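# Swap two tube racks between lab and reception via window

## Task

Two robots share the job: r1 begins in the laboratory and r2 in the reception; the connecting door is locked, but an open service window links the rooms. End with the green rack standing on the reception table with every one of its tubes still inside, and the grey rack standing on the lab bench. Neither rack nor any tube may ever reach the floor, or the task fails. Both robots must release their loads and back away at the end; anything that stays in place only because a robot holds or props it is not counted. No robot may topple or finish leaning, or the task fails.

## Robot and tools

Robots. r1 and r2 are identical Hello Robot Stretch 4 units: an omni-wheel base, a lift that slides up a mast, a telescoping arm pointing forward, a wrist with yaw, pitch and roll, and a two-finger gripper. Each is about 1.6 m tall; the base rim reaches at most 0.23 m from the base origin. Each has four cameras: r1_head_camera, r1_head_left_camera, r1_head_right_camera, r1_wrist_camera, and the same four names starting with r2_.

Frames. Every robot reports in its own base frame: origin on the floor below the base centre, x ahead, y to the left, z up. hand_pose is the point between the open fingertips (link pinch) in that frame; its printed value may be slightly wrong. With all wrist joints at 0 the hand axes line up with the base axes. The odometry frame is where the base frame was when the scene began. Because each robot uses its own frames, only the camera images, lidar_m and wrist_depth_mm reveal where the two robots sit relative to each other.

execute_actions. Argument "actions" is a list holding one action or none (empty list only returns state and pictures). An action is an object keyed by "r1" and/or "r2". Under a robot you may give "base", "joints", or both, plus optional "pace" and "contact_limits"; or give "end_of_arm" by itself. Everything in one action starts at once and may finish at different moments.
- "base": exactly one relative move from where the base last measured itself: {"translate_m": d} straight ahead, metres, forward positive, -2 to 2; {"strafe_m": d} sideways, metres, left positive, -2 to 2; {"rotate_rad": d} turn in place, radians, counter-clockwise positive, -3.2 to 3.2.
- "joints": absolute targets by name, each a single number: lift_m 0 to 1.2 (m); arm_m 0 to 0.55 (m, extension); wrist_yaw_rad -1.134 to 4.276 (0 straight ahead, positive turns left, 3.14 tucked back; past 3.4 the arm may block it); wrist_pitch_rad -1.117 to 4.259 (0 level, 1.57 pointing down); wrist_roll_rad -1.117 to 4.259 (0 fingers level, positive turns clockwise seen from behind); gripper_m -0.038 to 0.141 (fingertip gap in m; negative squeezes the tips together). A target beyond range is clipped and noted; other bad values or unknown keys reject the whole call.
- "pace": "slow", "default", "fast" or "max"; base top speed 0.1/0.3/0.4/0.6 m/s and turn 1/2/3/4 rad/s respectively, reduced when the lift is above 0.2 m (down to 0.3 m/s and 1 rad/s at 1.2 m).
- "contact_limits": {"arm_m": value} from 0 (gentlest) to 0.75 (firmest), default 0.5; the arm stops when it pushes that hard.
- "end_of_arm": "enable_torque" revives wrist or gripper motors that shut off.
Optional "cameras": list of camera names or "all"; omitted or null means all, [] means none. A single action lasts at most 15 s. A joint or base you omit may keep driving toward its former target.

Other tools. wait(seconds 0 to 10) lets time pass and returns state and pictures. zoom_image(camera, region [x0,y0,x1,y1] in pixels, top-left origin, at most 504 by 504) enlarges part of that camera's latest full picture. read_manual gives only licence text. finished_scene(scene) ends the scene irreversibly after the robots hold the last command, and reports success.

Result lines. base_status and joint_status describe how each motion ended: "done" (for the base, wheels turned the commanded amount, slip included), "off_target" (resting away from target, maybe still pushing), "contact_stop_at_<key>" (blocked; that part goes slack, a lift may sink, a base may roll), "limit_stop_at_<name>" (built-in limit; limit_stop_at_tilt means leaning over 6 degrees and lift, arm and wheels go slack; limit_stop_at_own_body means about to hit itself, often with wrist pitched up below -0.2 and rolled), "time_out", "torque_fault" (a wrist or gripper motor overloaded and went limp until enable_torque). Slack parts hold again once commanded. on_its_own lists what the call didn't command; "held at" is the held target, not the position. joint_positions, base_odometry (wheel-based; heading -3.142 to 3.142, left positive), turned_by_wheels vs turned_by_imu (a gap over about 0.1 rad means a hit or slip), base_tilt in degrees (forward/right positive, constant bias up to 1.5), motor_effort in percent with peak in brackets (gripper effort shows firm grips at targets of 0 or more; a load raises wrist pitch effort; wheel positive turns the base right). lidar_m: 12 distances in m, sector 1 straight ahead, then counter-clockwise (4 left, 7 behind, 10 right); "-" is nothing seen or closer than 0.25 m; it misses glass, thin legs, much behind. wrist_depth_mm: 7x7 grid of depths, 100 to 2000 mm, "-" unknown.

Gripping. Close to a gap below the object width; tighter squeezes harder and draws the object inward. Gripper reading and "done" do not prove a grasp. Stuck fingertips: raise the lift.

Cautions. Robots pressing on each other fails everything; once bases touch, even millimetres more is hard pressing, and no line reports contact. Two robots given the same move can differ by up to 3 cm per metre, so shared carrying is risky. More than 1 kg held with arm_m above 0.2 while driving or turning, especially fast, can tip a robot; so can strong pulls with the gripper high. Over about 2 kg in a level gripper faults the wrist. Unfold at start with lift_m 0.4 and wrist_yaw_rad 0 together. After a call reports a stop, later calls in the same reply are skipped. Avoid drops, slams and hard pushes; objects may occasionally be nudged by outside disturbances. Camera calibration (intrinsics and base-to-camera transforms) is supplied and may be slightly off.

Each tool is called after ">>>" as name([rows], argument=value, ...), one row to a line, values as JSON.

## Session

>>> execute_actions(actions=[])

Scene clock: 0.00 s.
r1.base_odometry: x=+0.000 y=+0.000 heading=+0.000 (m, m, rad; r1's odometry frame)
r1.turned_by_wheels: +0.000 (rad since the last result)
r1.turned_by_imu: +0.000 (rad since the last result)
r1.base_tilt: forward=+0.2 right=-0.1 (deg)
r1.lidar_m: 0.81 3.38 1.39 1.03 1.10 1.13 1.40 1.31 1.35 1.82 3.11 1.00
r1.base_status: not commanded
r1.joint_positions: lift_m=+0.269 arm_m=+0.001 wrist_yaw_rad=+3.051 wrist_pitch_rad=-0.002 wrist_roll_rad=+0.007 gripper_m=+0.057
r1.joint_status: not commanded
r1.motor_effort: lift_m=+19 arm_m=+0 wrist_yaw_rad=+0 wrist_pitch_rad=-8 wrist_roll_rad=+0 gripper_m=-4 wheel_0=+0 wheel_1=+0 wheel_2=+0 (%)
r1.hand_pose: x=-0.1076 y=+0.1132 z=+0.4482 quat_wxyz=(+0.045, +0.001, +0.003, +0.999) (m; r1's base frame)
r1.wrist_depth_mm: 137 212 1618 1808 1397 1160 991 / 109 139 1708 1756 1397 1098 991 / 111 138 1708 1808 1336 1118 991 / 123 145 1708 1708 1366 1118 976 / 148 1397 1661 1756 1308 1118 960 / 1229 1430 1576 1661 1308 1098 946 / 1205 1205 1205 1308 190 1078 946
r2.base_odometry: x=+0.000 y=+0.000 heading=+0.000 (m, m, rad; r2's odometry frame)
r2.turned_by_wheels: +0.000 (rad since the last result)
r2.turned_by_imu: +0.000 (rad since the last result)
r2.base_tilt: forward=+0.3 right=+0.2 (deg)
r2.lidar_m: 1.17 1.15 1.27 0.97 0.94 1.00 1.16 3.56 1.05 1.26 3.34 1.59
r2.base_status: not commanded
r2.joint_positions: lift_m=+0.120 arm_m=+0.000 wrist_yaw_rad=+3.197 wrist_pitch_rad=-0.014 wrist_roll_rad=+0.000 gripper_m=+0.057
r2.joint_status: not commanded
r2.motor_effort: lift_m=+19 arm_m=-1 wrist_yaw_rad=+1 wrist_pitch_rad=-9 wrist_roll_rad=-1 gripper_m=-3 wheel_0=+0 wheel_1=+0 wheel_2=+0 (%)
r2.hand_pose: x=-0.1218 y=+0.0714 z=+0.3023 quat_wxyz=(-0.028, +0.007, +0.000, +1.000) (m; r2's base frame)
r2.wrist_depth_mm: - 130 - 1921 1255 1025 854 / - 125 157 1921 1366 1078 878 / - 120 157 - 1464 1098 891 / - 132 223 - 1499 1118 917 / 169 - - 1808 1336 1098 917 / 216 1255 195 1025 809 842 798 / 216 768 768 - 707 627 615
pictures: r1_head_camera, r1_head_left_camera, r1_head_right_camera, r1_wrist_camera, r2_head_camera, r2_head_left_camera, r2_head_right_camera, r2_wrist_camera
camera_calibration (this result's frames):
r1_wrist_camera: T_world_to_cam=[[0.155418, 0.987347, 0.0314653, -0.124878], [-0.0919127, 0.0461675, -0.994696, 0.504294], [-0.983564, 0.151702, 0.0979251, 0.0501019], [0, 0, 0, 1]] pos_world=[0.115038, 0.0924158, 0.500643]
r2_wrist_camera: T_world_to_cam=[[-0.0255334, 0.995155, -0.0949429, -0.0495059], [0.0345071, -0.0940399, -0.99497, 0.359755], [-0.999078, -0.0286812, -0.0319388, 0.116088], [0, 0, 0, 1]] pos_world=[0.102303, 0.0864269, 0.356953]
Images, in order (width x height): r1_head_camera 420x560, r1_head_left_camera 420x672, r1_head_right_camera 420x672, r1_wrist_camera 616x392, r2_head_camera 420x560, r2_head_left_camera 420x672, r2_head_right_camera 420x672, r2_wrist_camera 616x392.

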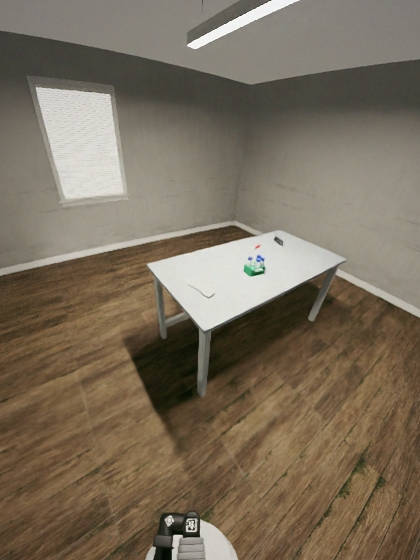

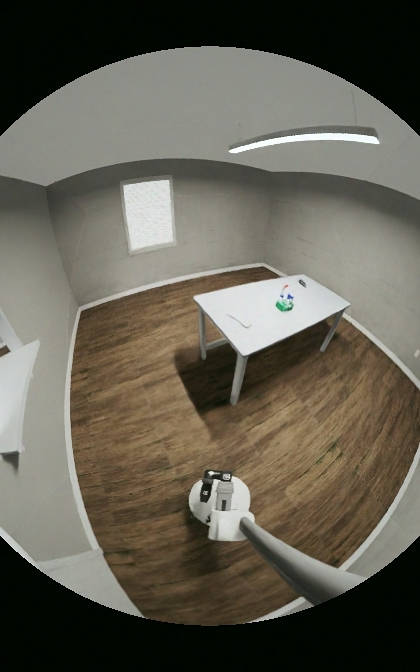

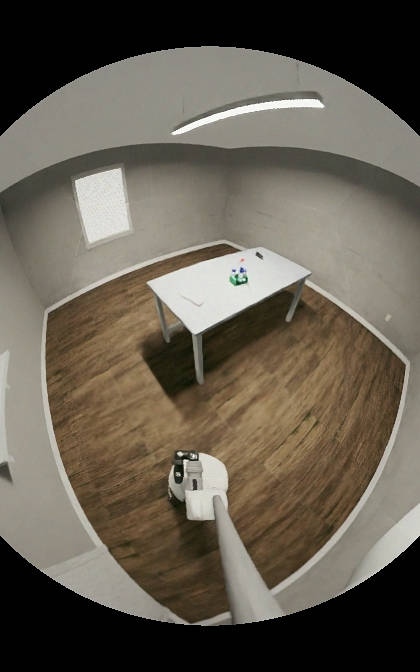

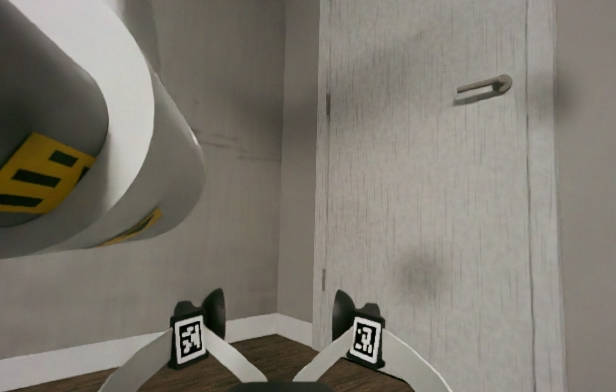

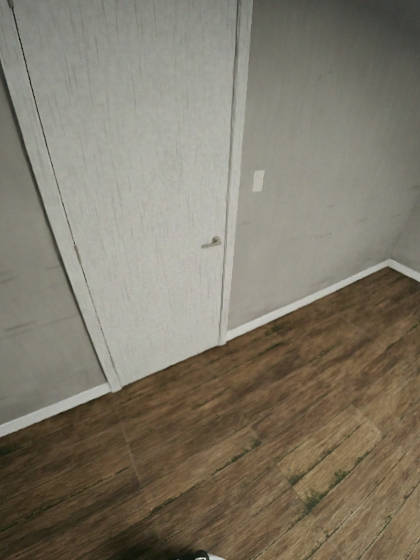

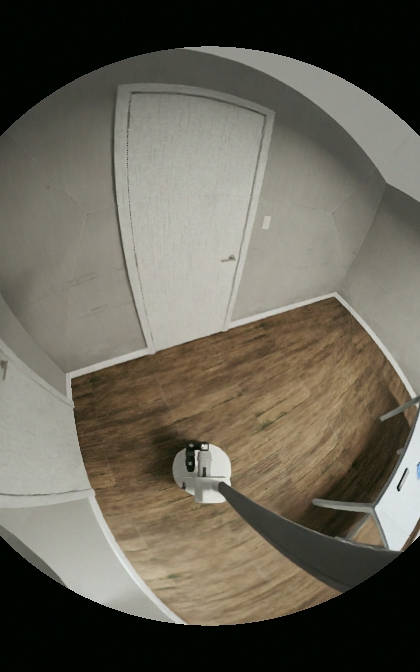

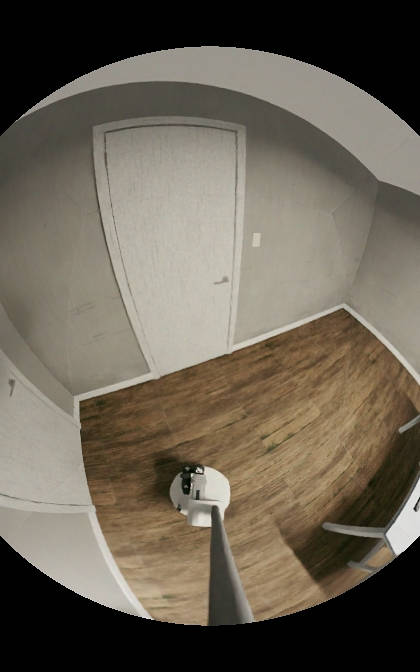

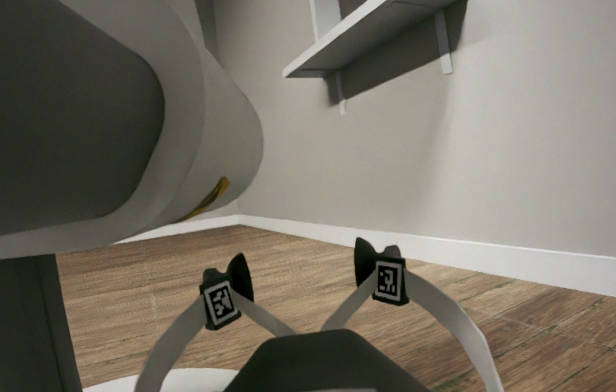

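>>> execute_actions([
  {"r1":{"base":{"rotate_rad":0.56},"joints":{"lift_m":0.75,"wrist_yaw_rad":0,"gripper_m":0.141}},"r2":{"base":{"rotate_rad":-2.7},"joints":{"lift_m":0.75,"wrist_yaw_rad":0,"gripper_m":0.141}}},
], cameras=["r2_head_left_camera"])

>>> execute_actions([
  {"r1":{"base":{"strafe_m":-1.04},"pace":"fast","joints":{"wrist_pitch_rad":0.3}},"r2":{"base":{"strafe_m":1.1},"pace":"fast","joints":{"wrist_pitch_rad":0.3}}},
], cameras=["r1_head_camera","r1_wrist_camera","r2_head_camera","r2_wrist_camera"])

Scene clock: 8.27 s.
r1.base_odometry: x=+0.000 y=+0.000 heading=+0.560 (m, m, rad; r1's odometry frame)
r1.turned_by_wheels: +0.560 (rad since the last result)
r1.turned_by_imu: +0.562 (rad since the last result)
r1.base_tilt: forward=+0.3 right=+0.0 (deg)
r1.lidar_m: 3.36 1.31 1.03 1.09 1.10 1.42 1.31 1.38 1.87 3.14 0.93 0.77
r1.base_status: done
r1.joint_positions: lift_m=+0.750 arm_m=+0.001 wrist_yaw_rad=+0.001 wrist_pitch_rad=-0.002 wrist_roll_rad=+0.007 gripper_m=+0.141
r1.joint_status: all done
r1.motor_effort: lift_m=+23(24) arm_m=+0(0) wrist_yaw_rad=-1(7) wrist_pitch_rad=-7(8) wrist_roll_rad=+1(0) gripper_m=+3(3) wheel_0=-1(4) wheel_1=+0(6) wheel_2=+0(8) (%)
r1.hand_pose: x=+0.4603 y=-0.0873 z=+0.9285 quat_wxyz=(+1.000, +0.003, -0.001, +0.000) (m; r1's base frame)
r1.wrist_depth_mm: 1983 - - - - - - / 1983 - - - - - - / - - - - - - - / - - - - - - - / - - - - - - - / 1983 - - - - 1078 1138 / - - - - 1138 707 654
r2.base_odometry: x=+0.000 y=+0.000 heading=-2.700 (m, m, rad; r2's odometry frame)
r2.turned_by_wheels: -2.700 (rad since the last result)
r2.turned_by_imu: -2.729 (rad since the last result)
r2.base_tilt: forward=+0.3 right=+0.3 (deg)
r2.lidar_m: 3.57 1.01 1.17 3.34 1.69 1.22 1.16 1.23 1.01 0.94 0.96 1.07
r2.base_status: done
r2.joint_positions: lift_m=+0.750 arm_m=+0.000 wrist_yaw_rad=+0.000 wrist_pitch_rad=-0.014 wrist_roll_rad=+0.000 gripper_m=+0.141
r2.joint_status: all done
r2.motor_effort: lift_m=+23(24) arm_m=-1(1) wrist_yaw_rad=+1(4) wrist_pitch_rad=-8(6) wrist_roll_rad=-1(1) gripper_m=+1(7) wheel_0=+1(6) wheel_1=+0(7) wheel_2=+1(5) (%)
r2.hand_pose: x=+0.4596 y=-0.0874 z=+0.9319 quat_wxyz=(+1.000, +0.000, -0.007, +0.000) (m; r2's base frame)
r2.wrist_depth_mm: - - - - - 1618 1281 / - - - - - 1708 1308 / - - - - - 1708 1308 / - - - - - 1756 1182 / - - - - - 1537 1308 / 1138 210 - - - 1661 1308 / - - - - 1983 1708 1366
pictures: r2_head_left_camera
Images, in order (width x height): r2_head_left_camera 420x672.

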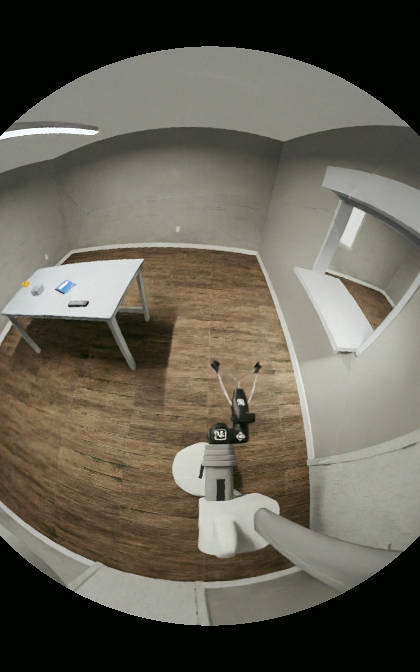

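Scene clock: 12.33 s.
r1.base_odometry: x=+0.552 y=-0.881 heading=+0.560 (m, m, rad; r1's odometry frame)
r1.turned_by_wheels: +0.000 (rad since the last result)
r1.turned_by_imu: -0.003 (rad since the last result)
r1.base_tilt: forward=+0.2 right=+0.0 (deg)
r1.lidar_m: 0.64 0.69 2.04 2.02 1.96 1.36 1.29 1.34 1.86 2.09 0.99 0.69
r1.base_status: done
r1.joint_positions: lift_m=+0.750 arm_m=+0.001 wrist_yaw_rad=+0.000 wrist_pitch_rad=+0.302 wrist_roll_rad=+0.007 gripper_m=+0.141
r1.joint_status: all done
r1.motor_effort: lift_m=+22(23) arm_m=+0(0) wrist_yaw_rad=+0(2) wrist_pitch_rad=-6(7) wrist_roll_rad=+1(0) gripper_m=+2(2) wheel_0=-1(10) wheel_1=+0(9) wheel_2=-1(0) (%)
r1.hand_pose: x=+0.4472 y=-0.0874 z=+0.8422 quat_wxyz=(+0.989, +0.003, +0.150, +0.000) (m; r1's base frame)
r1.wrist_depth_mm: - - - - - - - / - - - - - - - / - - - - - - - / 768 798 741 778 931 991 1042 / 500 517 521 539 559 574 597 / 488 449 504 512 512 484 539 / 1397 1229 1229 1281 1336 1336 1576
r2.base_odometry: x=+0.470 y=-0.994 heading=-2.700 (m, m, rad; r2's odometry frame)
r2.turned_by_wheels: +0.000 (rad since the last result)
r2.turned_by_imu: +0.001 (rad since the last result)
r2.base_tilt: forward=+0.3 right=+0.3 (deg)
r2.lidar_m: 0.81 0.85 1.21 2.25 1.66 1.23 1.16 1.19 1.70 2.02 1.95 0.84
r2.base_status: done
r2.joint_positions: lift_m=+0.750 arm_m=+0.000 wrist_yaw_rad=+0.000 wrist_pitch_rad=+0.302 wrist_roll_rad=+0.000 gripper_m=+0.141
r2.joint_status: all done
r2.motor_effort: lift_m=+22(22) arm_m=-1(1) wrist_yaw_rad=+1(1) wrist_pitch_rad=-6(7) wrist_roll_rad=-3(0) gripper_m=-4(2) wheel_0=+1(14) wheel_1=+2(10) wheel_2=+1(0) (%)
r2.hand_pose: x=+0.4465 y=-0.0874 z=+0.8422 quat_wxyz=(+0.989, +0.000, +0.150, +0.000) (m; r2's base frame)
r2.wrist_depth_mm: - - - - - - - / - - - - - - - / - 1182 991 878 788 - - / 699 640 654 647 661 - - / 1397 1921 1921 1921 1708 1537 1708 / 1499 210 1464 1430 1397 820 1308 / 1397 1281 1308 - 1229 1098 1118
pictures: r1_head_camera, r1_wrist_camera, r2_head_camera, r2_wrist_camera
camera_calibration (this result's frames):
r1_wrist_camera: T_world_to_cam=[[-0.0525791, -0.997387, 0.0495432, -0.121044], [-0.206297, -0.0376931, -0.977763, 0.985997], [0.977076, -0.0616306, -0.203776, -0.0537081], [0, 0, 0, 1]] pos_world=[0.249521, -0.0868721, 0.959124]
r2_wrist_camera: T_world_to_cam=[[-0.0572916, -0.995052, -0.0811692, 0.00292496], [-0.336548, 0.0957931, -0.936781, 0.9957], [0.939922, -0.0263524, -0.340371, 0.0907156], [0, 0, 0, 1]] pos_world=[0.250003, -0.0900801, 0.963868]
Images, in order (width x height): r1_head_camera 420x560, r1_wrist_camera 616x392, r2_head_camera 420x560, r2_wrist_camera 616x392.

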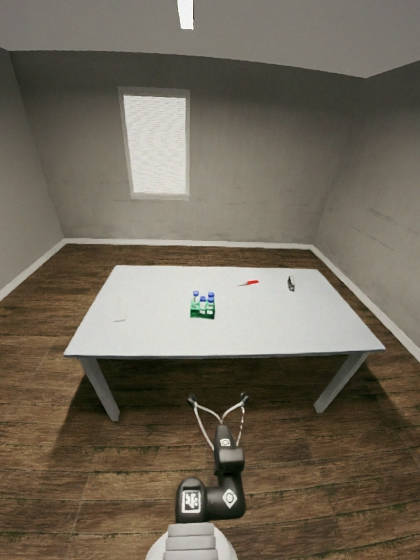

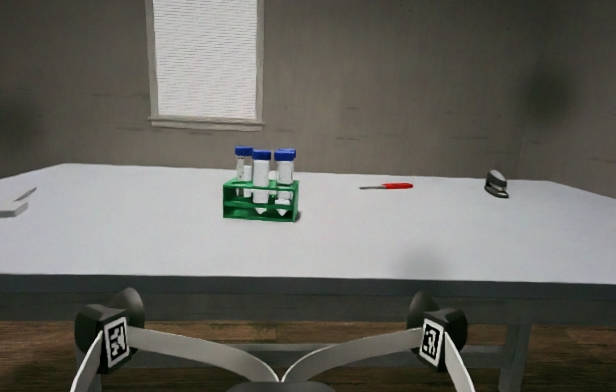

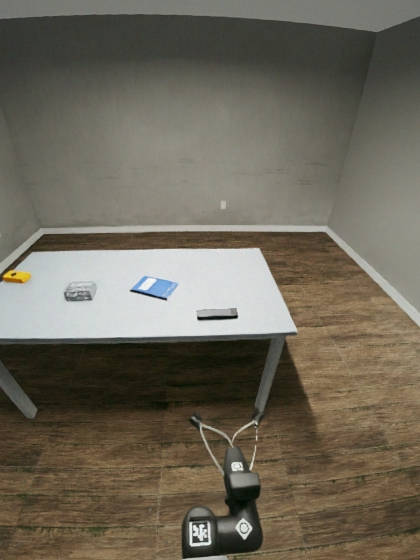

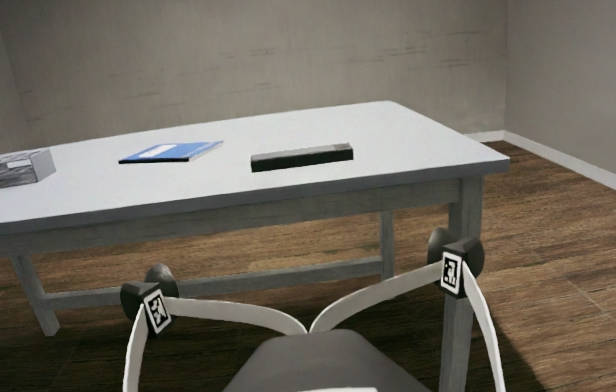

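>>> execute_actions([
  {"r1":{"base":{"rotate_rad":0.055},"joints":{"arm_m":0.33,"lift_m":0.72}},"r2":{"base":{"strafe_m":0.63},"pace":"fast"}},
], cameras=["r1_wrist_camera","r2_wrist_camera"])

>>> execute_actions([
  {"r1":{"joints":{"lift_m":0.695}},"r2":{"base":{"translate_m":0.3},"joints":{"arm_m":0.22,"lift_m":0.73}}},
], cameras=["r1_wrist_camera","r2_head_camera","r2_wrist_camera"])

Scene clock: 17.87 s.
r1.base_odometry: x=+0.552 y=-0.881 heading=+0.615 (m, m, rad; r1's odometry frame)
r1.turned_by_wheels: +0.055 (rad since the last result)
r1.turned_by_imu: +0.054 (rad since the last result)
r1.base_tilt: forward=+0.1 right=+0.0 (deg)
r1.lidar_m: 0.65 0.67 2.03 2.12 1.83 1.37 1.30 1.37 1.95 2.10 0.91 0.68
r1.base_status: done
r1.joint_positions: lift_m=+0.720 arm_m=+0.328 wrist_yaw_rad=+0.000 wrist_pitch_rad=+0.302 wrist_roll_rad=+0.007 gripper_m=+0.141
r1.joint_status: all done
r1.motor_effort: lift_m=+15(21) arm_m=+9(10) wrist_yaw_rad=+1(0) wrist_pitch_rad=-6(6) wrist_roll_rad=+1(1) gripper_m=+2(0) wheel_0=-1(3) wheel_1=+0(3) wheel_2=-1(5) (%)
r1.hand_pose: x=+0.7748 y=-0.0874 z=+0.8127 quat_wxyz=(+0.989, +0.003, +0.150, +0.000) (m; r1's base frame)
r1.wrist_depth_mm: - - - - - - - / - - - - - - - / - - - - - - - / 647 676 699 377 778 820 866 / 418 433 379 355 466 484 496 / 307 287 322 325 330 342 353 / 247 229 230 244 240 255 271
r2.base_odometry: x=+0.740 y=-1.564 heading=-2.699 (m, m, rad; r2's odometry frame)
r2.turned_by_wheels: +0.000 (rad since the last result)
r2.turned_by_imu: +0.000 (rad since the last result)
r2.base_tilt: forward=+0.3 right=+0.2 (deg)
r2.lidar_m: 0.82 0.87 1.68 1.61 1.64 1.21 1.15 1.22 1.64 2.55 1.16 0.87
r2.base_status: done
r2.joint_positions: lift_m=+0.750 arm_m=+0.000 wrist_yaw_rad=+0.000 wrist_pitch_rad=+0.302 wrist_roll_rad=+0.000 gripper_m=+0.141
r2.joint_status: not commanded
r2.motor_effort: lift_m=+22(22) arm_m=-1(1) wrist_yaw_rad=+1(1) wrist_pitch_rad=-7(6) wrist_roll_rad=-1(1) gripper_m=-2(2) wheel_0=+2(10) wheel_1=+0(9) wheel_2=+1(1) (%)
r2.hand_pose: x=+0.4465 y=-0.0874 z=+0.8422 quat_wxyz=(+0.989, +0.000, +0.150, +0.000) (m; r2's base frame)
r2.wrist_depth_mm: - - - - - - - / - - - - - - - / - 1118 976 854 798 723 683 / 691 661 661 661 676 - 1863 / 668 1921 1921 1921 1661 1537 1618 / 759 211 1499 1464 1366 1336 1308 / 1308 1229 1308 - 1229 1160 1118
pictures: r1_wrist_camera, r2_wrist_camera
camera_calibration (this result's frames):
r1_wrist_camera: T_world_to_cam=[[-0.0527497, -0.997378, 0.0495473, -0.102277], [-0.20638, -0.037657, -0.977747, 1.02484], [0.977049, -0.0618015, -0.203852, -0.379754], [0, 0, 0, 1]] pos_world=[0.577151, -0.0868857, 0.929693]
r2_wrist_camera: T_world_to_cam=[[-0.0573019, -0.995052, -0.0811673, 0.00292623], [-0.336577, 0.0957956, -0.936771, 0.99571], [0.939911, -0.0263597, -0.340401, 0.0907501], [0, 0, 0, 1]] pos_world=[0.250004, -0.0900808, 0.96388]
Images, in order (width x height): r1_wrist_camera 616x392, r2_wrist_camera 616x392.

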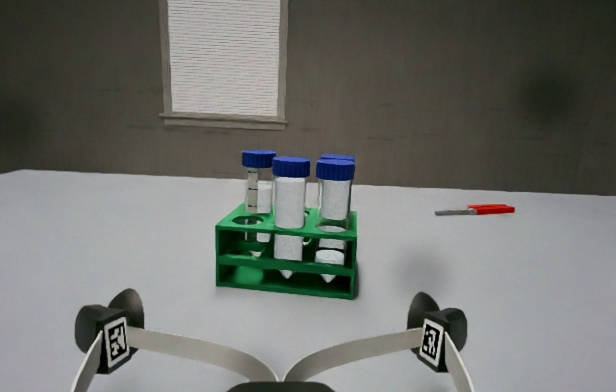

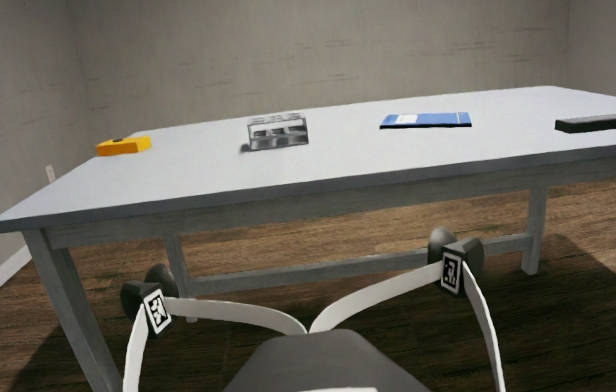

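Scene clock: 20.33 s.
r1.base_odometry: x=+0.552 y=-0.881 heading=+0.615 (m, m, rad; r1's odometry frame)
r1.turned_by_wheels: +0.000 (rad since the last result)
r1.turned_by_imu: -0.001 (rad since the last result)
r1.base_tilt: forward=+0.2 right=-0.1 (deg)
r1.lidar_m: 0.66 0.68 2.04 2.13 1.85 1.36 1.29 1.37 1.97 2.08 0.89 0.66
r1.base_status: not commanded
r1.joint_positions: lift_m=+0.695 arm_m=+0.328 wrist_yaw_rad=+0.000 wrist_pitch_rad=+0.302 wrist_roll_rad=+0.007 gripper_m=+0.141
r1.joint_status: all done
r1.motor_effort: lift_m=+15(15) arm_m=+8(8) wrist_yaw_rad=+0(0) wrist_pitch_rad=-7(6) wrist_roll_rad=+1(1) gripper_m=+1(2) wheel_0=-1(1) wheel_1=+0(0) wheel_2=-1(1) (%)
r1.hand_pose: x=+0.7748 y=-0.0874 z=+0.7878 quat_wxyz=(+0.989, +0.003, +0.150, +0.000) (m; r1's base frame)
r1.wrist_depth_mm: - - - - - - - / - - - - - - - / - - - - - - - / 549 569 480 368 654 654 732 / 355 364 351 345 397 410 427 / 263 243 272 278 282 290 300 / 209 195 196 207 204 218 229
r2.base_odometry: x=+0.469 y=-1.692 heading=-2.699 (m, m, rad; r2's odometry frame)
r2.turned_by_wheels: +0.000 (rad since the last result)
r2.turned_by_imu: -0.002 (rad since the last result)
r2.base_tilt: forward=+0.3 right=+0.2 (deg)
r2.lidar_m: 0.53 0.55 1.69 1.61 1.69 1.50 1.44 1.54 2.08 2.49 0.76 0.55
r2.base_status: done
r2.joint_positions: lift_m=+0.730 arm_m=+0.219 wrist_yaw_rad=+0.000 wrist_pitch_rad=+0.302 wrist_roll_rad=+0.000 gripper_m=+0.141
r2.joint_status: all done
r2.motor_effort: lift_m=+15(20) arm_m=+6(6) wrist_yaw_rad=+1(2) wrist_pitch_rad=-7(5) wrist_roll_rad=-1(3) gripper_m=-2(0) wheel_0=-1(6) wheel_1=-1(7) wheel_2=+1(8) (%)
r2.hand_pose: x=+0.6652 y=-0.0874 z=+0.8227 quat_wxyz=(+0.989, +0.000, +0.150, +0.000) (m; r2's base frame)
r2.wrist_depth_mm: - - - - - - - / - - - - - - - / - - - 778 707 647 609 / 609 569 404 377 459 427 394 / 413 397 357 343 334 289 307 / 306 210 268 279 256 246 245 / 254 239 242 - 227 213 -
pictures: r1_wrist_camera, r2_head_camera, r2_wrist_camera
camera_calibration (this result's frames):
r1_wrist_camera: T_world_to_cam=[[-0.0527496, -0.997378, 0.0495473, -0.101039], [-0.20638, -0.037657, -0.977747, 1.00042], [0.977049, -0.0618013, -0.203852, -0.384848], [0, 0, 0, 1]] pos_world=[0.577152, -0.0868857, 0.904712]
r2_wrist_camera: T_world_to_cam=[[-0.0572133, -0.995058, -0.0811546, 0.0138286], [-0.336793, 0.0957595, -0.936697, 1.05108], [0.939839, -0.0262592, -0.340608, -0.121165], [0, 0, 0, 1]] pos_world=[0.468663, -0.0900723, 0.944395]
Images, in order (width x height): r1_wrist_camera 616x392, r2_head_camera 420x560, r2_wrist_camera 616x392.

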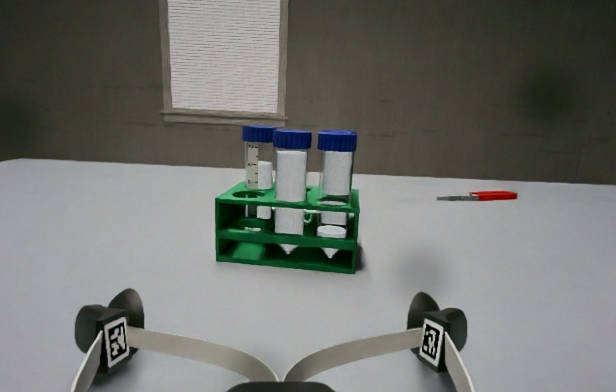

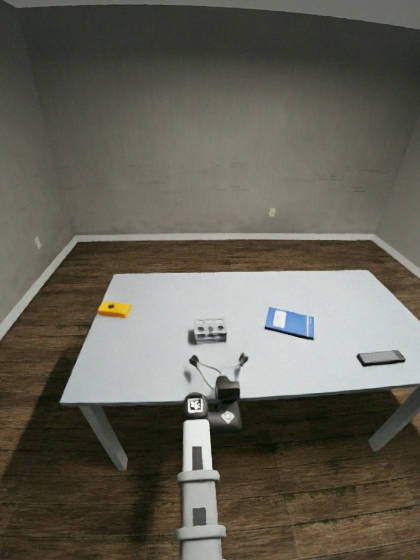

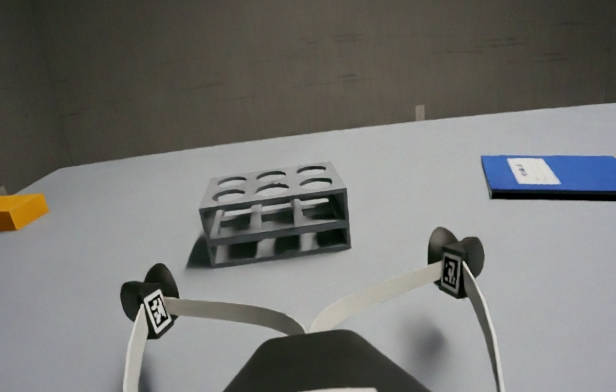

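>>> execute_actions([
  {"r1":{"base":{"strafe_m":-0.006},"joints":{"arm_m":0.40,"lift_m":0.692}},"r2":{"base":{"strafe_m":0.02},"joints":{"arm_m":0.285,"lift_m":0.695}}},
], cameras=["r1_wrist_camera","r2_wrist_camera"])

Scene clock: 23.10 s.
r1.base_odometry: x=+0.556 y=-0.886 heading=+0.615 (m, m, rad; r1's odometry frame)
r1.turned_by_wheels: +0.000 (rad since the last result)
r1.turned_by_imu: -0.001 (rad since the last result)
r1.base_tilt: forward=+0.3 right=+0.0 (deg)
r1.lidar_m: 0.65 0.70 2.04 2.15 1.85 1.37 1.30 1.33 1.95 2.09 0.91 0.69
r1.base_status: done
r1.joint_positions: lift_m=+0.692 arm_m=+0.398 wrist_yaw_rad=+0.000 wrist_pitch_rad=+0.302 wrist_roll_rad=+0.007 gripper_m=+0.141
r1.joint_status: all done
r1.motor_effort: lift_m=+15(15) arm_m=+9(7) wrist_yaw_rad=+1(0) wrist_pitch_rad=-7(4) wrist_roll_rad=+0(1) gripper_m=+0(1) wheel_0=+0(5) wheel_1=+1(6) wheel_2=-1(1) (%)
r1.hand_pose: x=+0.8448 y=-0.0874 z=+0.7847 quat_wxyz=(+0.989, +0.003, +0.150, +0.000) (m; r1's base frame)
r1.wrist_depth_mm: - - - - - - - / - - - - - - - / - - - 296 - - - / 535 559 314 291 634 691 732 / 347 355 309 274 384 402 415 / 257 238 265 268 267 283 294 / 204 190 192 202 200 212 224
r2.base_odometry: x=+0.477 y=-1.710 heading=-2.699 (m, m, rad; r2's odometry frame)
r2.turned_by_wheels: +0.000 (rad since the last result)
r2.turned_by_imu: -0.001 (rad since the last result)
r2.base_tilt: forward=+0.3 right=+0.3 (deg)
r2.lidar_m: 0.54 0.55 1.67 1.60 1.68 1.51 1.45 1.52 2.08 2.50 0.73 0.54
r2.base_status: done
r2.joint_positions: lift_m=+0.695 arm_m=+0.284 wrist_yaw_rad=+0.000 wrist_pitch_rad=+0.302 wrist_roll_rad=+0.000 gripper_m=+0.141
r2.joint_status: all done
r2.motor_effort: lift_m=+15(15) arm_m=+7(7) wrist_yaw_rad=+1(2) wrist_pitch_rad=-8(6) wrist_roll_rad=+1(1) gripper_m=+0(0) wheel_0=+2(7) wheel_1=-2(7) wheel_2=+0(2) (%)
r2.hand_pose: x=+0.7301 y=-0.0874 z=+0.7878 quat_wxyz=(+0.989, +0.000, +0.150, +0.000) (m; r2's base frame)
r2.wrist_depth_mm: - - - - - - - / - - - - - - - / - - 707 627 569 517 488 / 500 459 327 303 327 345 332 / 330 317 274 274 270 231 246 / 247 209 215 224 204 198 198 / 202 192 193 - 182 172 -
pictures: r1_wrist_camera, r2_wrist_camera
camera_calibration (this result's frames):
r1_wrist_camera: T_world_to_cam=[[-0.0528271, -0.997374, 0.049548, -0.0971543], [-0.206396, -0.0376408, -0.977744, 1.01191], [0.977041, -0.0618779, -0.203866, -0.453828], [0, 0, 0, 1]] pos_world=[0.647131, -0.0868918, 0.901687]
r2_wrist_camera: T_world_to_cam=[[-0.0572591, -0.995055, -0.0811546, 0.0147282], [-0.336789, 0.095775, -0.936697, 1.04021], [0.939838, -0.0263025, -0.340608, -0.194109], [0, 0, 0, 1]] pos_world=[0.533604, -0.0900759, 0.909438]
Images, in order (width x height): r1_wrist_camera 616x392, r2_wrist_camera 616x392.

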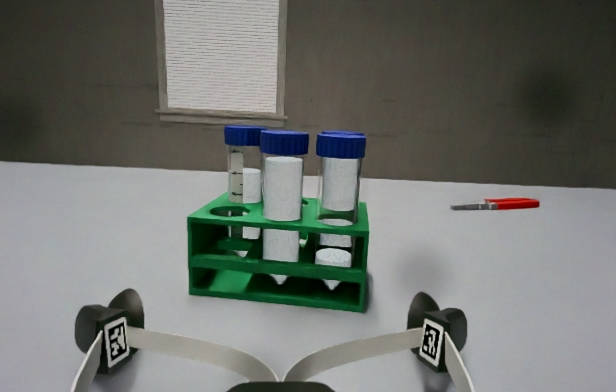

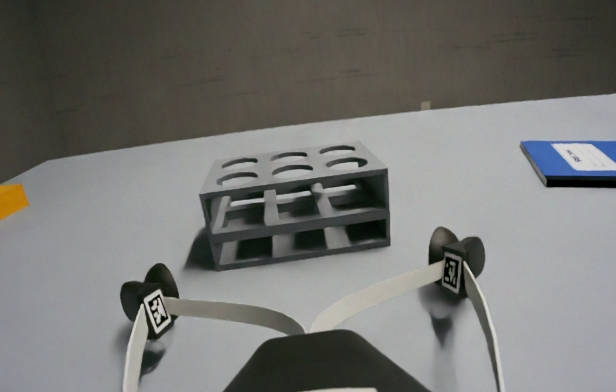

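>>> execute_actions([
  {"r1":{"base":{"strafe_m":-0.033},"joints":{"wrist_yaw_rad":0.1,"arm_m":0.39}},"r2":{"joints":{"arm_m":0.38},"pace":"slow"}},
], cameras=["r1_wrist_camera","r2_wrist_camera"])

Scene clock: 26.23 s.
r1.base_odometry: x=+0.575 y=-0.913 heading=+0.615 (m, m, rad; r1's odometry frame)
r1.turned_by_wheels: +0.000 (rad since the last result)
r1.turned_by_imu: -0.001 (rad since the last result)
r1.base_tilt: forward=+0.4 right=+0.0 (deg)
r1.lidar_m: 0.65 0.71 2.06 2.18 1.84 1.36 1.29 1.35 1.93 2.06 0.90 0.69
r1.base_status: done
r1.joint_positions: lift_m=+0.692 arm_m=+0.392 wrist_yaw_rad=+0.100 wrist_pitch_rad=+0.302 wrist_roll_rad=+0.007 gripper_m=+0.141
r1.joint_status: all done
r1.motor_effort: lift_m=+15(15) arm_m=-9(6) wrist_yaw_rad=+2(2) wrist_pitch_rad=-6(8) wrist_roll_rad=+1(1) gripper_m=+1(1) wheel_0=-1(8) wheel_1=+1(8) wheel_2=-1(1) (%)
r1.hand_pose: x=+0.8452 y=-0.0596 z=+0.7847 quat_wxyz=(+0.987, -0.004, +0.150, +0.049) (m; r1's base frame)
r1.wrist_depth_mm: - - - - - - - / - - - - - - - / - - - 293 - - - / 535 564 334 291 634 683 723 / 349 355 310 274 362 402 413 / 256 237 266 270 263 285 293 / 204 191 192 203 199 212 225
r2.base_odometry: x=+0.477 y=-1.710 heading=-2.699 (m, m, rad; r2's odometry frame)
r2.turned_by_wheels: +0.000 (rad since the last result)
r2.turned_by_imu: -0.001 (rad since the last result)
r2.base_tilt: forward=+0.3 right=+0.2 (deg)
r2.lidar_m: 0.52 0.55 1.65 1.60 1.68 1.51 1.46 1.52 2.07 2.51 0.75 0.55
r2.base_status: not commanded
r2.joint_positions: lift_m=+0.695 arm_m=+0.379 wrist_yaw_rad=+0.000 wrist_pitch_rad=+0.302 wrist_roll_rad=+0.000 gripper_m=+0.141
r2.joint_status: all done
r2.motor_effort: lift_m=+15(15) arm_m=+7(8) wrist_yaw_rad=+2(1) wrist_pitch_rad=-6(6) wrist_roll_rad=-2(1) gripper_m=+1(3) wheel_0=+1(1) wheel_1=-1(1) wheel_2=+0(0) (%)
r2.hand_pose: x=+0.8251 y=-0.0874 z=+0.7878 quat_wxyz=(+0.989, +0.000, +0.150, +0.000) (m; r2's base frame)
r2.wrist_depth_mm: - - - - - - - / - - - - - - - / - - - 627 574 525 492 / 500 459 392 252 253 343 330 / 329 317 211 224 214 231 247 / 246 210 194 193 202 195 198 / 204 191 193 - 182 171 -
pictures: r1_wrist_camera, r2_wrist_camera
camera_calibration (this result's frames):
r1_wrist_camera: T_world_to_cam=[[0.0465689, -0.997685, 0.0495479, -0.153424], [-0.201633, -0.0579692, -0.977744, 1.0078], [0.978353, 0.035542, -0.203866, -0.447757], [0, 0, 0, 1]] pos_world=[0.648414, -0.0787335, 0.901687]
r2_wrist_camera: T_world_to_cam=[[-0.0573911, -0.995048, -0.0811562, 0.02024], [-0.336746, 0.0958204, -0.936707, 1.07218], [0.939845, -0.0264296, -0.340578, -0.283393], [0, 0, 0, 1]] pos_world=[0.628558, -0.0900866, 0.90944]
Images, in order (width x height): r1_wrist_camera 616x392, r2_wrist_camera 616x392.

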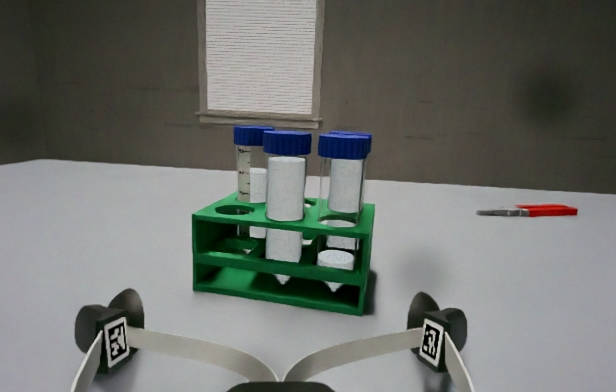

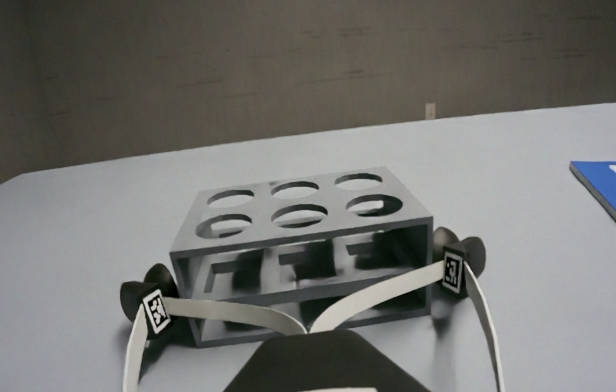

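>>> execute_actions([
  {"r1":{"base":{"strafe_m":0.065},"joints":{"wrist_yaw_rad":-0.13,"arm_m":0.41}},"r2":{"joints":{"gripper_m":0.06}}},
], cameras=["r1_wrist_camera","r2_wrist_camera"])

Scene clock: 30.80 s.
r1.base_odometry: x=+0.537 y=-0.860 heading=+0.614 (m, m, rad; r1's odometry frame)
r1.turned_by_wheels: +0.000 (rad since the last result)
r1.turned_by_imu: -0.001 (rad since the last result)
r1.base_tilt: forward=+0.3 right=+0.0 (deg)
r1.lidar_m: 0.66 0.70 2.02 2.12 1.79 1.36 1.29 1.37 1.94 2.12 0.93 0.69
r1.base_status: done
r1.joint_positions: lift_m=+0.692 arm_m=+0.409 wrist_yaw_rad=-0.130 wrist_pitch_rad=+0.302 wrist_roll_rad=+0.007 gripper_m=+0.141
r1.joint_status: all done
r1.motor_effort: lift_m=+15(15) arm_m=+8(9) wrist_yaw_rad=-1(6) wrist_pitch_rad=-11(7) wrist_roll_rad=+0(1) gripper_m=+1(3) wheel_0=+2(8) wheel_1=-1(5) wheel_2=-1(2) (%)
r1.hand_pose: x=+0.8412 y=-0.1223 z=+0.7847 quat_wxyz=(+0.987, +0.013, +0.150, -0.064) (m; r1's base frame)
r1.wrist_depth_mm: - - - - - - - / - - - - - - - / - - - - - - - / 535 554 301 310 647 654 699 / 351 353 303 274 387 402 413 / 256 236 266 271 276 286 293 / 204 191 192 203 200 212 226
r2.base_odometry: x=+0.477 y=-1.710 heading=-2.699 (m, m, rad; r2's odometry frame)
r2.turned_by_wheels: +0.000 (rad since the last result)
r2.turned_by_imu: -0.002 (rad since the last result)
r2.base_tilt: forward=+0.3 right=+0.2 (deg)
r2.lidar_m: 0.52 0.55 1.65 1.59 1.67 1.52 1.44 1.53 2.06 2.51 0.74 0.55
r2.base_status: not commanded
r2.joint_positions: lift_m=+0.695 arm_m=+0.379 wrist_yaw_rad=+0.000 wrist_pitch_rad=+0.303 wrist_roll_rad=+0.000 gripper_m=+0.060
r2.joint_status: all done
r2.motor_effort: lift_m=+15(15) arm_m=+7(7) wrist_yaw_rad=+2(2) wrist_pitch_rad=-9(11) wrist_roll_rad=-1(0) gripper_m=-27(23) wheel_0=+1(1) wheel_1=-1(2) wheel_2=+0(0) (%)
r2.hand_pose: x=+0.8250 y=-0.0875 z=+0.7874 quat_wxyz=(+0.989, +0.000, +0.151, +0.000) (m; r2's base frame)
r2.wrist_depth_mm: - - - - - - - / - - - - - - - / - - - 615 559 512 484 / 496 449 237 235 233 340 327 / 325 300 194 208 201 248 245 / 243 177 180 185 178 186 191 / 197 183 179 - 178 170 -
pictures: r1_wrist_camera, r2_wrist_camera
camera_calibration (this result's frames):
r1_wrist_camera: T_world_to_cam=[[-0.18122, -0.982194, 0.049548, -0.0222323], [-0.20953, -0.0106641, -0.977744, 1.0158], [0.960862, -0.187568, -0.203867, -0.454252], [0, 0, 0, 1]] pos_world=[0.645286, -0.0962072, 0.901687]
r2_wrist_camera: T_world_to_cam=[[-0.0576271, -0.99504, -0.0810887, 0.020311], [-0.337837, 0.0958682, -0.93631, 1.07242], [0.939439, -0.0265621, -0.341686, -0.282261], [0, 0, 0, 1]] pos_world=[0.628639, -0.0900978, 0.909316]
Images, in order (width x height): r1_wrist_camera 616x392, r2_wrist_camera 616x392.

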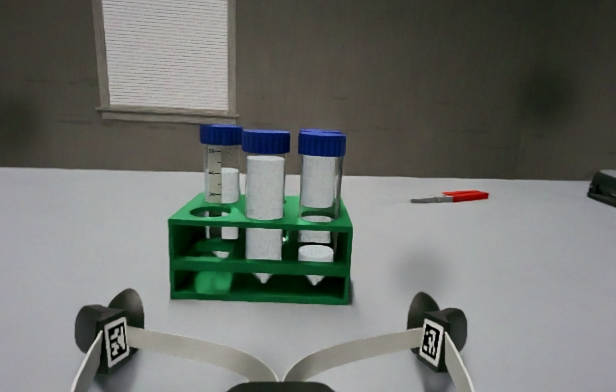

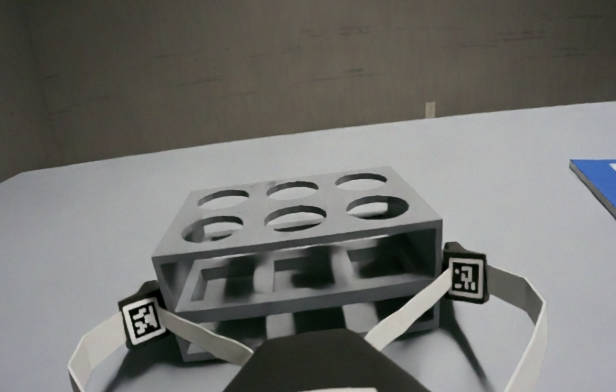

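>>> execute_actions([
  {"r1":{"joints":{"arm_m":0.505},"pace":"slow"},"r2":{"joints":{"lift_m":0.76},"pace":"slow"}},
], cameras=["r1_wrist_camera","r2_wrist_camera"])

>>> execute_actions([
  {"r1":{"joints":{"gripper_m":0.06}},"r2":{"base":{"translate_m":-0.1},"joints":{"lift_m":0.9,"arm_m":0}}},
], cameras=["r1_wrist_camera","r2_wrist_camera"])

>>> execute_actions([
  {"r1":{"joints":{"lift_m":0.76},"pace":"slow"},"r2":{"base":{"rotate_rad":-1.55},"pace":"slow"}},
], cameras=["r1_wrist_camera","r2_head_camera"])

Scene clock: 34.97 s.
r1.base_odometry: x=+0.537 y=-0.860 heading=+0.614 (m, m, rad; r1's odometry frame)
r1.turned_by_wheels: +0.000 (rad since the last result)
r1.turned_by_imu: -0.001 (rad since the last result)
r1.base_tilt: forward=+0.3 right=-0.1 (deg)
r1.lidar_m: 0.65 0.67 2.01 2.12 1.84 1.32 1.30 1.36 1.93 2.11 0.89 0.69
r1.base_status: not commanded
r1.joint_positions: lift_m=+0.692 arm_m=+0.503 wrist_yaw_rad=-0.130 wrist_pitch_rad=+0.302 wrist_roll_rad=+0.007 gripper_m=+0.141
r1.joint_status: all done
r1.motor_effort: lift_m=+15(15) arm_m=+9(10) wrist_yaw_rad=+1(1) wrist_pitch_rad=-10(7) wrist_roll_rad=+1(0) gripper_m=+2(0) wheel_0=+1(1) wheel_1=-1(1) wheel_2=-1(1) (%)
r1.hand_pose: x=+0.9361 y=-0.1224 z=+0.7847 quat_wxyz=(+0.986, +0.013, +0.150, -0.065) (m; r1's base frame)
r1.wrist_depth_mm: - - - - - - - / - - - - - - - / - - - - - - - / 535 564 227 187 574 676 723 / 345 351 214 192 357 402 413 / 255 200 222 194 211 283 291 / 202 190 186 186 195 211 224
r2.base_odometry: x=+0.477 y=-1.710 heading=-2.699 (m, m, rad; r2's odometry frame)
r2.turned_by_wheels: +0.000 (rad since the last result)
r2.turned_by_imu: -0.002 (rad since the last result)
r2.base_tilt: forward=+0.4 right=+0.3 (deg)
r2.lidar_m: 0.53 0.54 1.66 1.59 1.68 1.53 1.45 1.55 2.08 2.52 0.72 0.55
r2.base_status: not commanded
r2.joint_positions: lift_m=+0.760 arm_m=+0.379 wrist_yaw_rad=+0.000 wrist_pitch_rad=+0.303 wrist_roll_rad=+0.000 gripper_m=+0.060
r2.joint_status: all done
r2.motor_effort: lift_m=+24(24) arm_m=+7(7) wrist_yaw_rad=+2(2) wrist_pitch_rad=-9(10) wrist_roll_rad=-1(1) gripper_m=-24(25) wheel_0=+1(1) wheel_1=-1(1) wheel_2=+0(0) (%)
r2.hand_pose: x=+0.8250 y=-0.0875 z=+0.8517 quat_wxyz=(+0.989, +0.000, +0.151, +0.000) (m; r2's base frame)
r2.wrist_depth_mm: - - - - - - - / - - - - - - - / - - - - - - - / - 661 237 236 233 500 469 / 477 433 195 209 201 359 355 / 353 177 180 186 178 270 277 / 289 267 181 - 258 247 -
pictures: r1_wrist_camera, r2_wrist_camera
camera_calibration (this result's frames):
r1_wrist_camera: T_world_to_cam=[[-0.181634, -0.982117, 0.0495483, -0.00475005], [-0.209538, -0.0105754, -0.977743, 1.0357], [0.960782, -0.187974, -0.20387, -0.54541], [0, 0, 0, 1]] pos_world=[0.740175, -0.096235, 0.901687]
r2_wrist_camera: T_world_to_cam=[[-0.057638, -0.99504, -0.0810811, 0.025526], [-0.337961, 0.0958683, -0.936265, 1.13267], [0.939393, -0.0265621, -0.34181, -0.260142], [0, 0, 0, 1]] pos_world=[0.628645, -0.0900978, 0.97363]
Images, in order (width x height): r1_wrist_camera 616x392, r2_wrist_camera 616x392.

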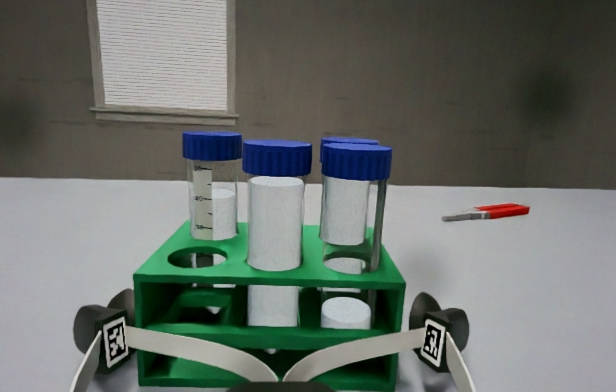

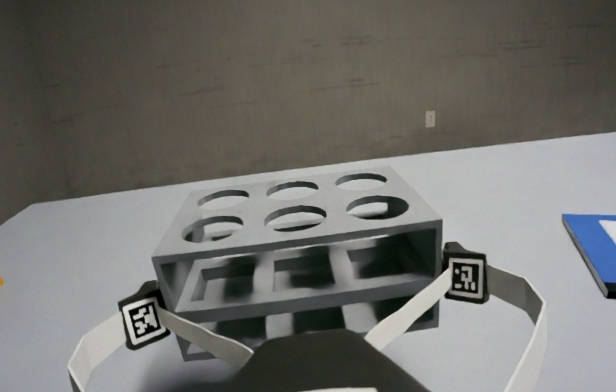

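Scene clock: 37.20 s.
r1.base_odometry: x=+0.537 y=-0.860 heading=+0.614 (m, m, rad; r1's odometry frame)
r1.turned_by_wheels: +0.000 (rad since the last result)
r1.turned_by_imu: -0.001 (rad since the last result)
r1.base_tilt: forward=+0.2 right=+0.1 (deg)
r1.lidar_m: 0.64 0.69 2.01 2.10 1.79 1.37 1.31 1.37 1.94 2.11 0.91 0.68
r1.base_status: not commanded
r1.joint_positions: lift_m=+0.692 arm_m=+0.504 wrist_yaw_rad=-0.130 wrist_pitch_rad=+0.305 wrist_roll_rad=+0.007 gripper_m=+0.061
r1.joint_status: all done
r1.motor_effort: lift_m=+16(16) arm_m=+8(9) wrist_yaw_rad=+1(1) wrist_pitch_rad=-19(18) wrist_roll_rad=+0(1) gripper_m=-25(23) wheel_0=+2(2) wheel_1=+0(1) wheel_2=-1(1) (%)
r1.hand_pose: x=+0.9359 y=-0.1223 z=+0.7837 quat_wxyz=(+0.986, +0.013, +0.152, -0.065) (m; r1's base frame)
r1.wrist_depth_mm: - - - - - - - / - - - - - - - / - - 202 170 - - - / 525 539 208 177 504 647 691 / 340 342 196 172 220 389 399 / 252 174 204 179 183 278 286 / 157 166 169 172 174 171 220
r2.base_odometry: x=+0.568 y=-1.667 heading=-2.699 (m, m, rad; r2's odometry frame)
r2.turned_by_wheels: +0.000 (rad since the last result)
r2.turned_by_imu: -0.001 (rad since the last result)
r2.base_tilt: forward=+0.3 right=+0.2 (deg)
r2.lidar_m: 0.44 0.67 1.66 1.59 1.68 1.41 1.35 1.43 1.94 2.53 0.88 0.65
r2.base_status: done
r2.joint_positions: lift_m=+0.900 arm_m=+0.001 wrist_yaw_rad=+0.000 wrist_pitch_rad=+0.304 wrist_roll_rad=+0.000 gripper_m=+0.060
r2.joint_status: all done
r2.motor_effort: lift_m=+23(24) arm_m=-7(8) wrist_yaw_rad=+2(0) wrist_pitch_rad=-10(10) wrist_roll_rad=+0(1) gripper_m=-26(24) wheel_0=+1(6) wheel_1=+1(5) wheel_2=-2(8) (%)
r2.hand_pose: x=+0.4474 y=-0.0875 z=+0.9916 quat_wxyz=(+0.988, +0.000, +0.151, +0.000) (m; r2's base frame)
r2.wrist_depth_mm: - - - - - - - / - - - - - - - / - - - - - - - / - - 238 235 233 820 798 / - 732 196 209 200 609 603 / 597 177 180 186 178 492 512 / 488 484 181 - 554 1308 -
pictures: r1_wrist_camera, r2_wrist_camera
camera_calibration (this result's frames):
r1_wrist_camera: T_world_to_cam=[[-0.181461, -0.98214, 0.0497328, -0.0050136], [-0.212922, -0.0101337, -0.977017, 1.03731], [0.960071, -0.18788, -0.20728, -0.542031], [0, 0, 0, 1]] pos_world=[0.740344, -0.0962489, 0.901364]
r2_wrist_camera: T_world_to_cam=[[-0.0575764, -0.995045, -0.0810541, 0.0150799], [-0.338409, 0.0958345, -0.936106, 1.13609], [0.939236, -0.0264682, -0.34225, 0.142881], [0, 0, 0, 1]] pos_world=[0.251133, -0.0900899, 1.11363]
Images, in order (width x height): r1_wrist_camera 616x392, r2_wrist_camera 616x392.

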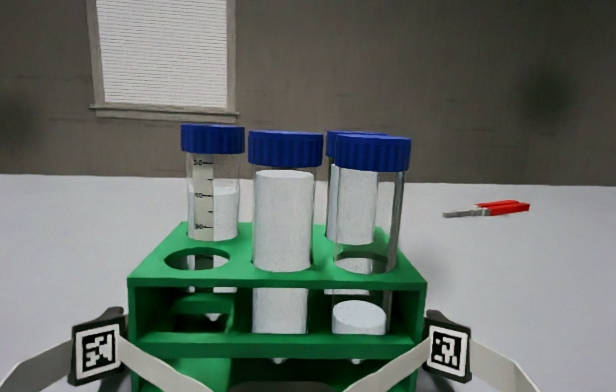

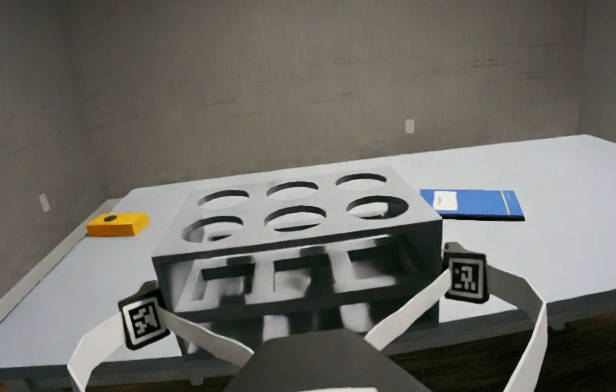

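Scene clock: 40.03 s.
r1.base_odometry: x=+0.537 y=-0.860 heading=+0.614 (m, m, rad; r1's odometry frame)
r1.turned_by_wheels: +0.000 (rad since the last result)
r1.turned_by_imu: -0.001 (rad since the last result)
r1.base_tilt: forward=+0.2 right=-0.1 (deg)
r1.lidar_m: 0.64 0.68 2.02 2.12 1.83 1.36 1.30 1.33 1.96 2.11 0.92 0.69
r1.base_status: not commanded
r1.joint_positions: lift_m=+0.760 arm_m=+0.504 wrist_yaw_rad=-0.130 wrist_pitch_rad=+0.306 wrist_roll_rad=+0.007 gripper_m=+0.061
r1.joint_status: all done
r1.motor_effort: lift_m=+24(25) arm_m=+8(8) wrist_yaw_rad=+0(1) wrist_pitch_rad=-19(19) wrist_roll_rad=+0(0) gripper_m=-26(28) wheel_0=+2(2) wheel_1=-1(1) wheel_2=-1(1) (%)
r1.hand_pose: x=+0.9359 y=-0.1223 z=+0.8510 quat_wxyz=(+0.986, +0.013, +0.152, -0.065) (m; r1's base frame)
r1.wrist_depth_mm: - - - - - - - / - - - - - - - / - - 202 170 - - - / - - 208 177 750 - - / 504 512 196 172 221 554 603 / 377 174 204 180 183 415 427 / 157 166 169 172 174 171 329
r2.base_odometry: x=+0.568 y=-1.667 heading=+2.034 (m, m, rad; r2's odometry frame)
r2.turned_by_wheels: -1.550 (rad since the last result)
r2.turned_by_imu: -1.566 (rad since the last result)
r2.base_tilt: forward=+0.3 right=+0.2 (deg)
r2.lidar_m: 0.43 0.88 0.64 0.63 0.68 1.67 1.59 1.69 1.39 1.34 1.44 2.02
r2.base_status: done
r2.joint_positions: lift_m=+0.900 arm_m=+0.001 wrist_yaw_rad=+0.000 wrist_pitch_rad=+0.304 wrist_roll_rad=+0.000 gripper_m=+0.060
r2.joint_status: not commanded
r2.motor_effort: lift_m=+23(23) arm_m=-7(7) wrist_yaw_rad=+1(2) wrist_pitch_rad=-11(12) wrist_roll_rad=+0(1) gripper_m=-24(25) wheel_0=+1(3) wheel_1=-1(8) wheel_2=+2(4) (%)
r2.hand_pose: x=+0.4474 y=-0.0874 z=+0.9916 quat_wxyz=(+0.988, +0.000, +0.151, +0.000) (m; r2's base frame)
r2.wrist_depth_mm: - - - - - - 1756 / - - - - - - 1808 / - - - - - - 1863 / - - 238 235 236 - 1808 / - - 195 210 201 1921 1756 / 1808 177 180 186 177 1464 1499 / 946 1397 181 - 1366 1366 -
pictures: r1_wrist_camera, r2_head_camera
camera_calibration (this result's frames):
r1_wrist_camera: T_world_to_cam=[[-0.18145, -0.982141, 0.0497446, -0.00837908], [-0.213141, -0.010105, -0.976969, 1.10317], [0.960024, -0.187874, -0.207501, -0.527844], [0, 0, 0, 1]] pos_world=[0.740352, -0.0962498, 0.968649]
Images, in order (width x height): r1_wrist_camera 616x392, r2_head_camera 420x560.

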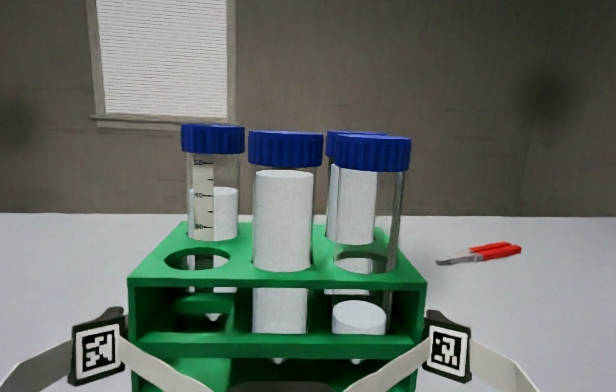

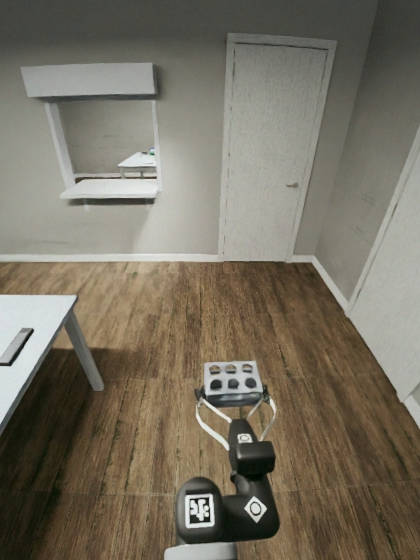

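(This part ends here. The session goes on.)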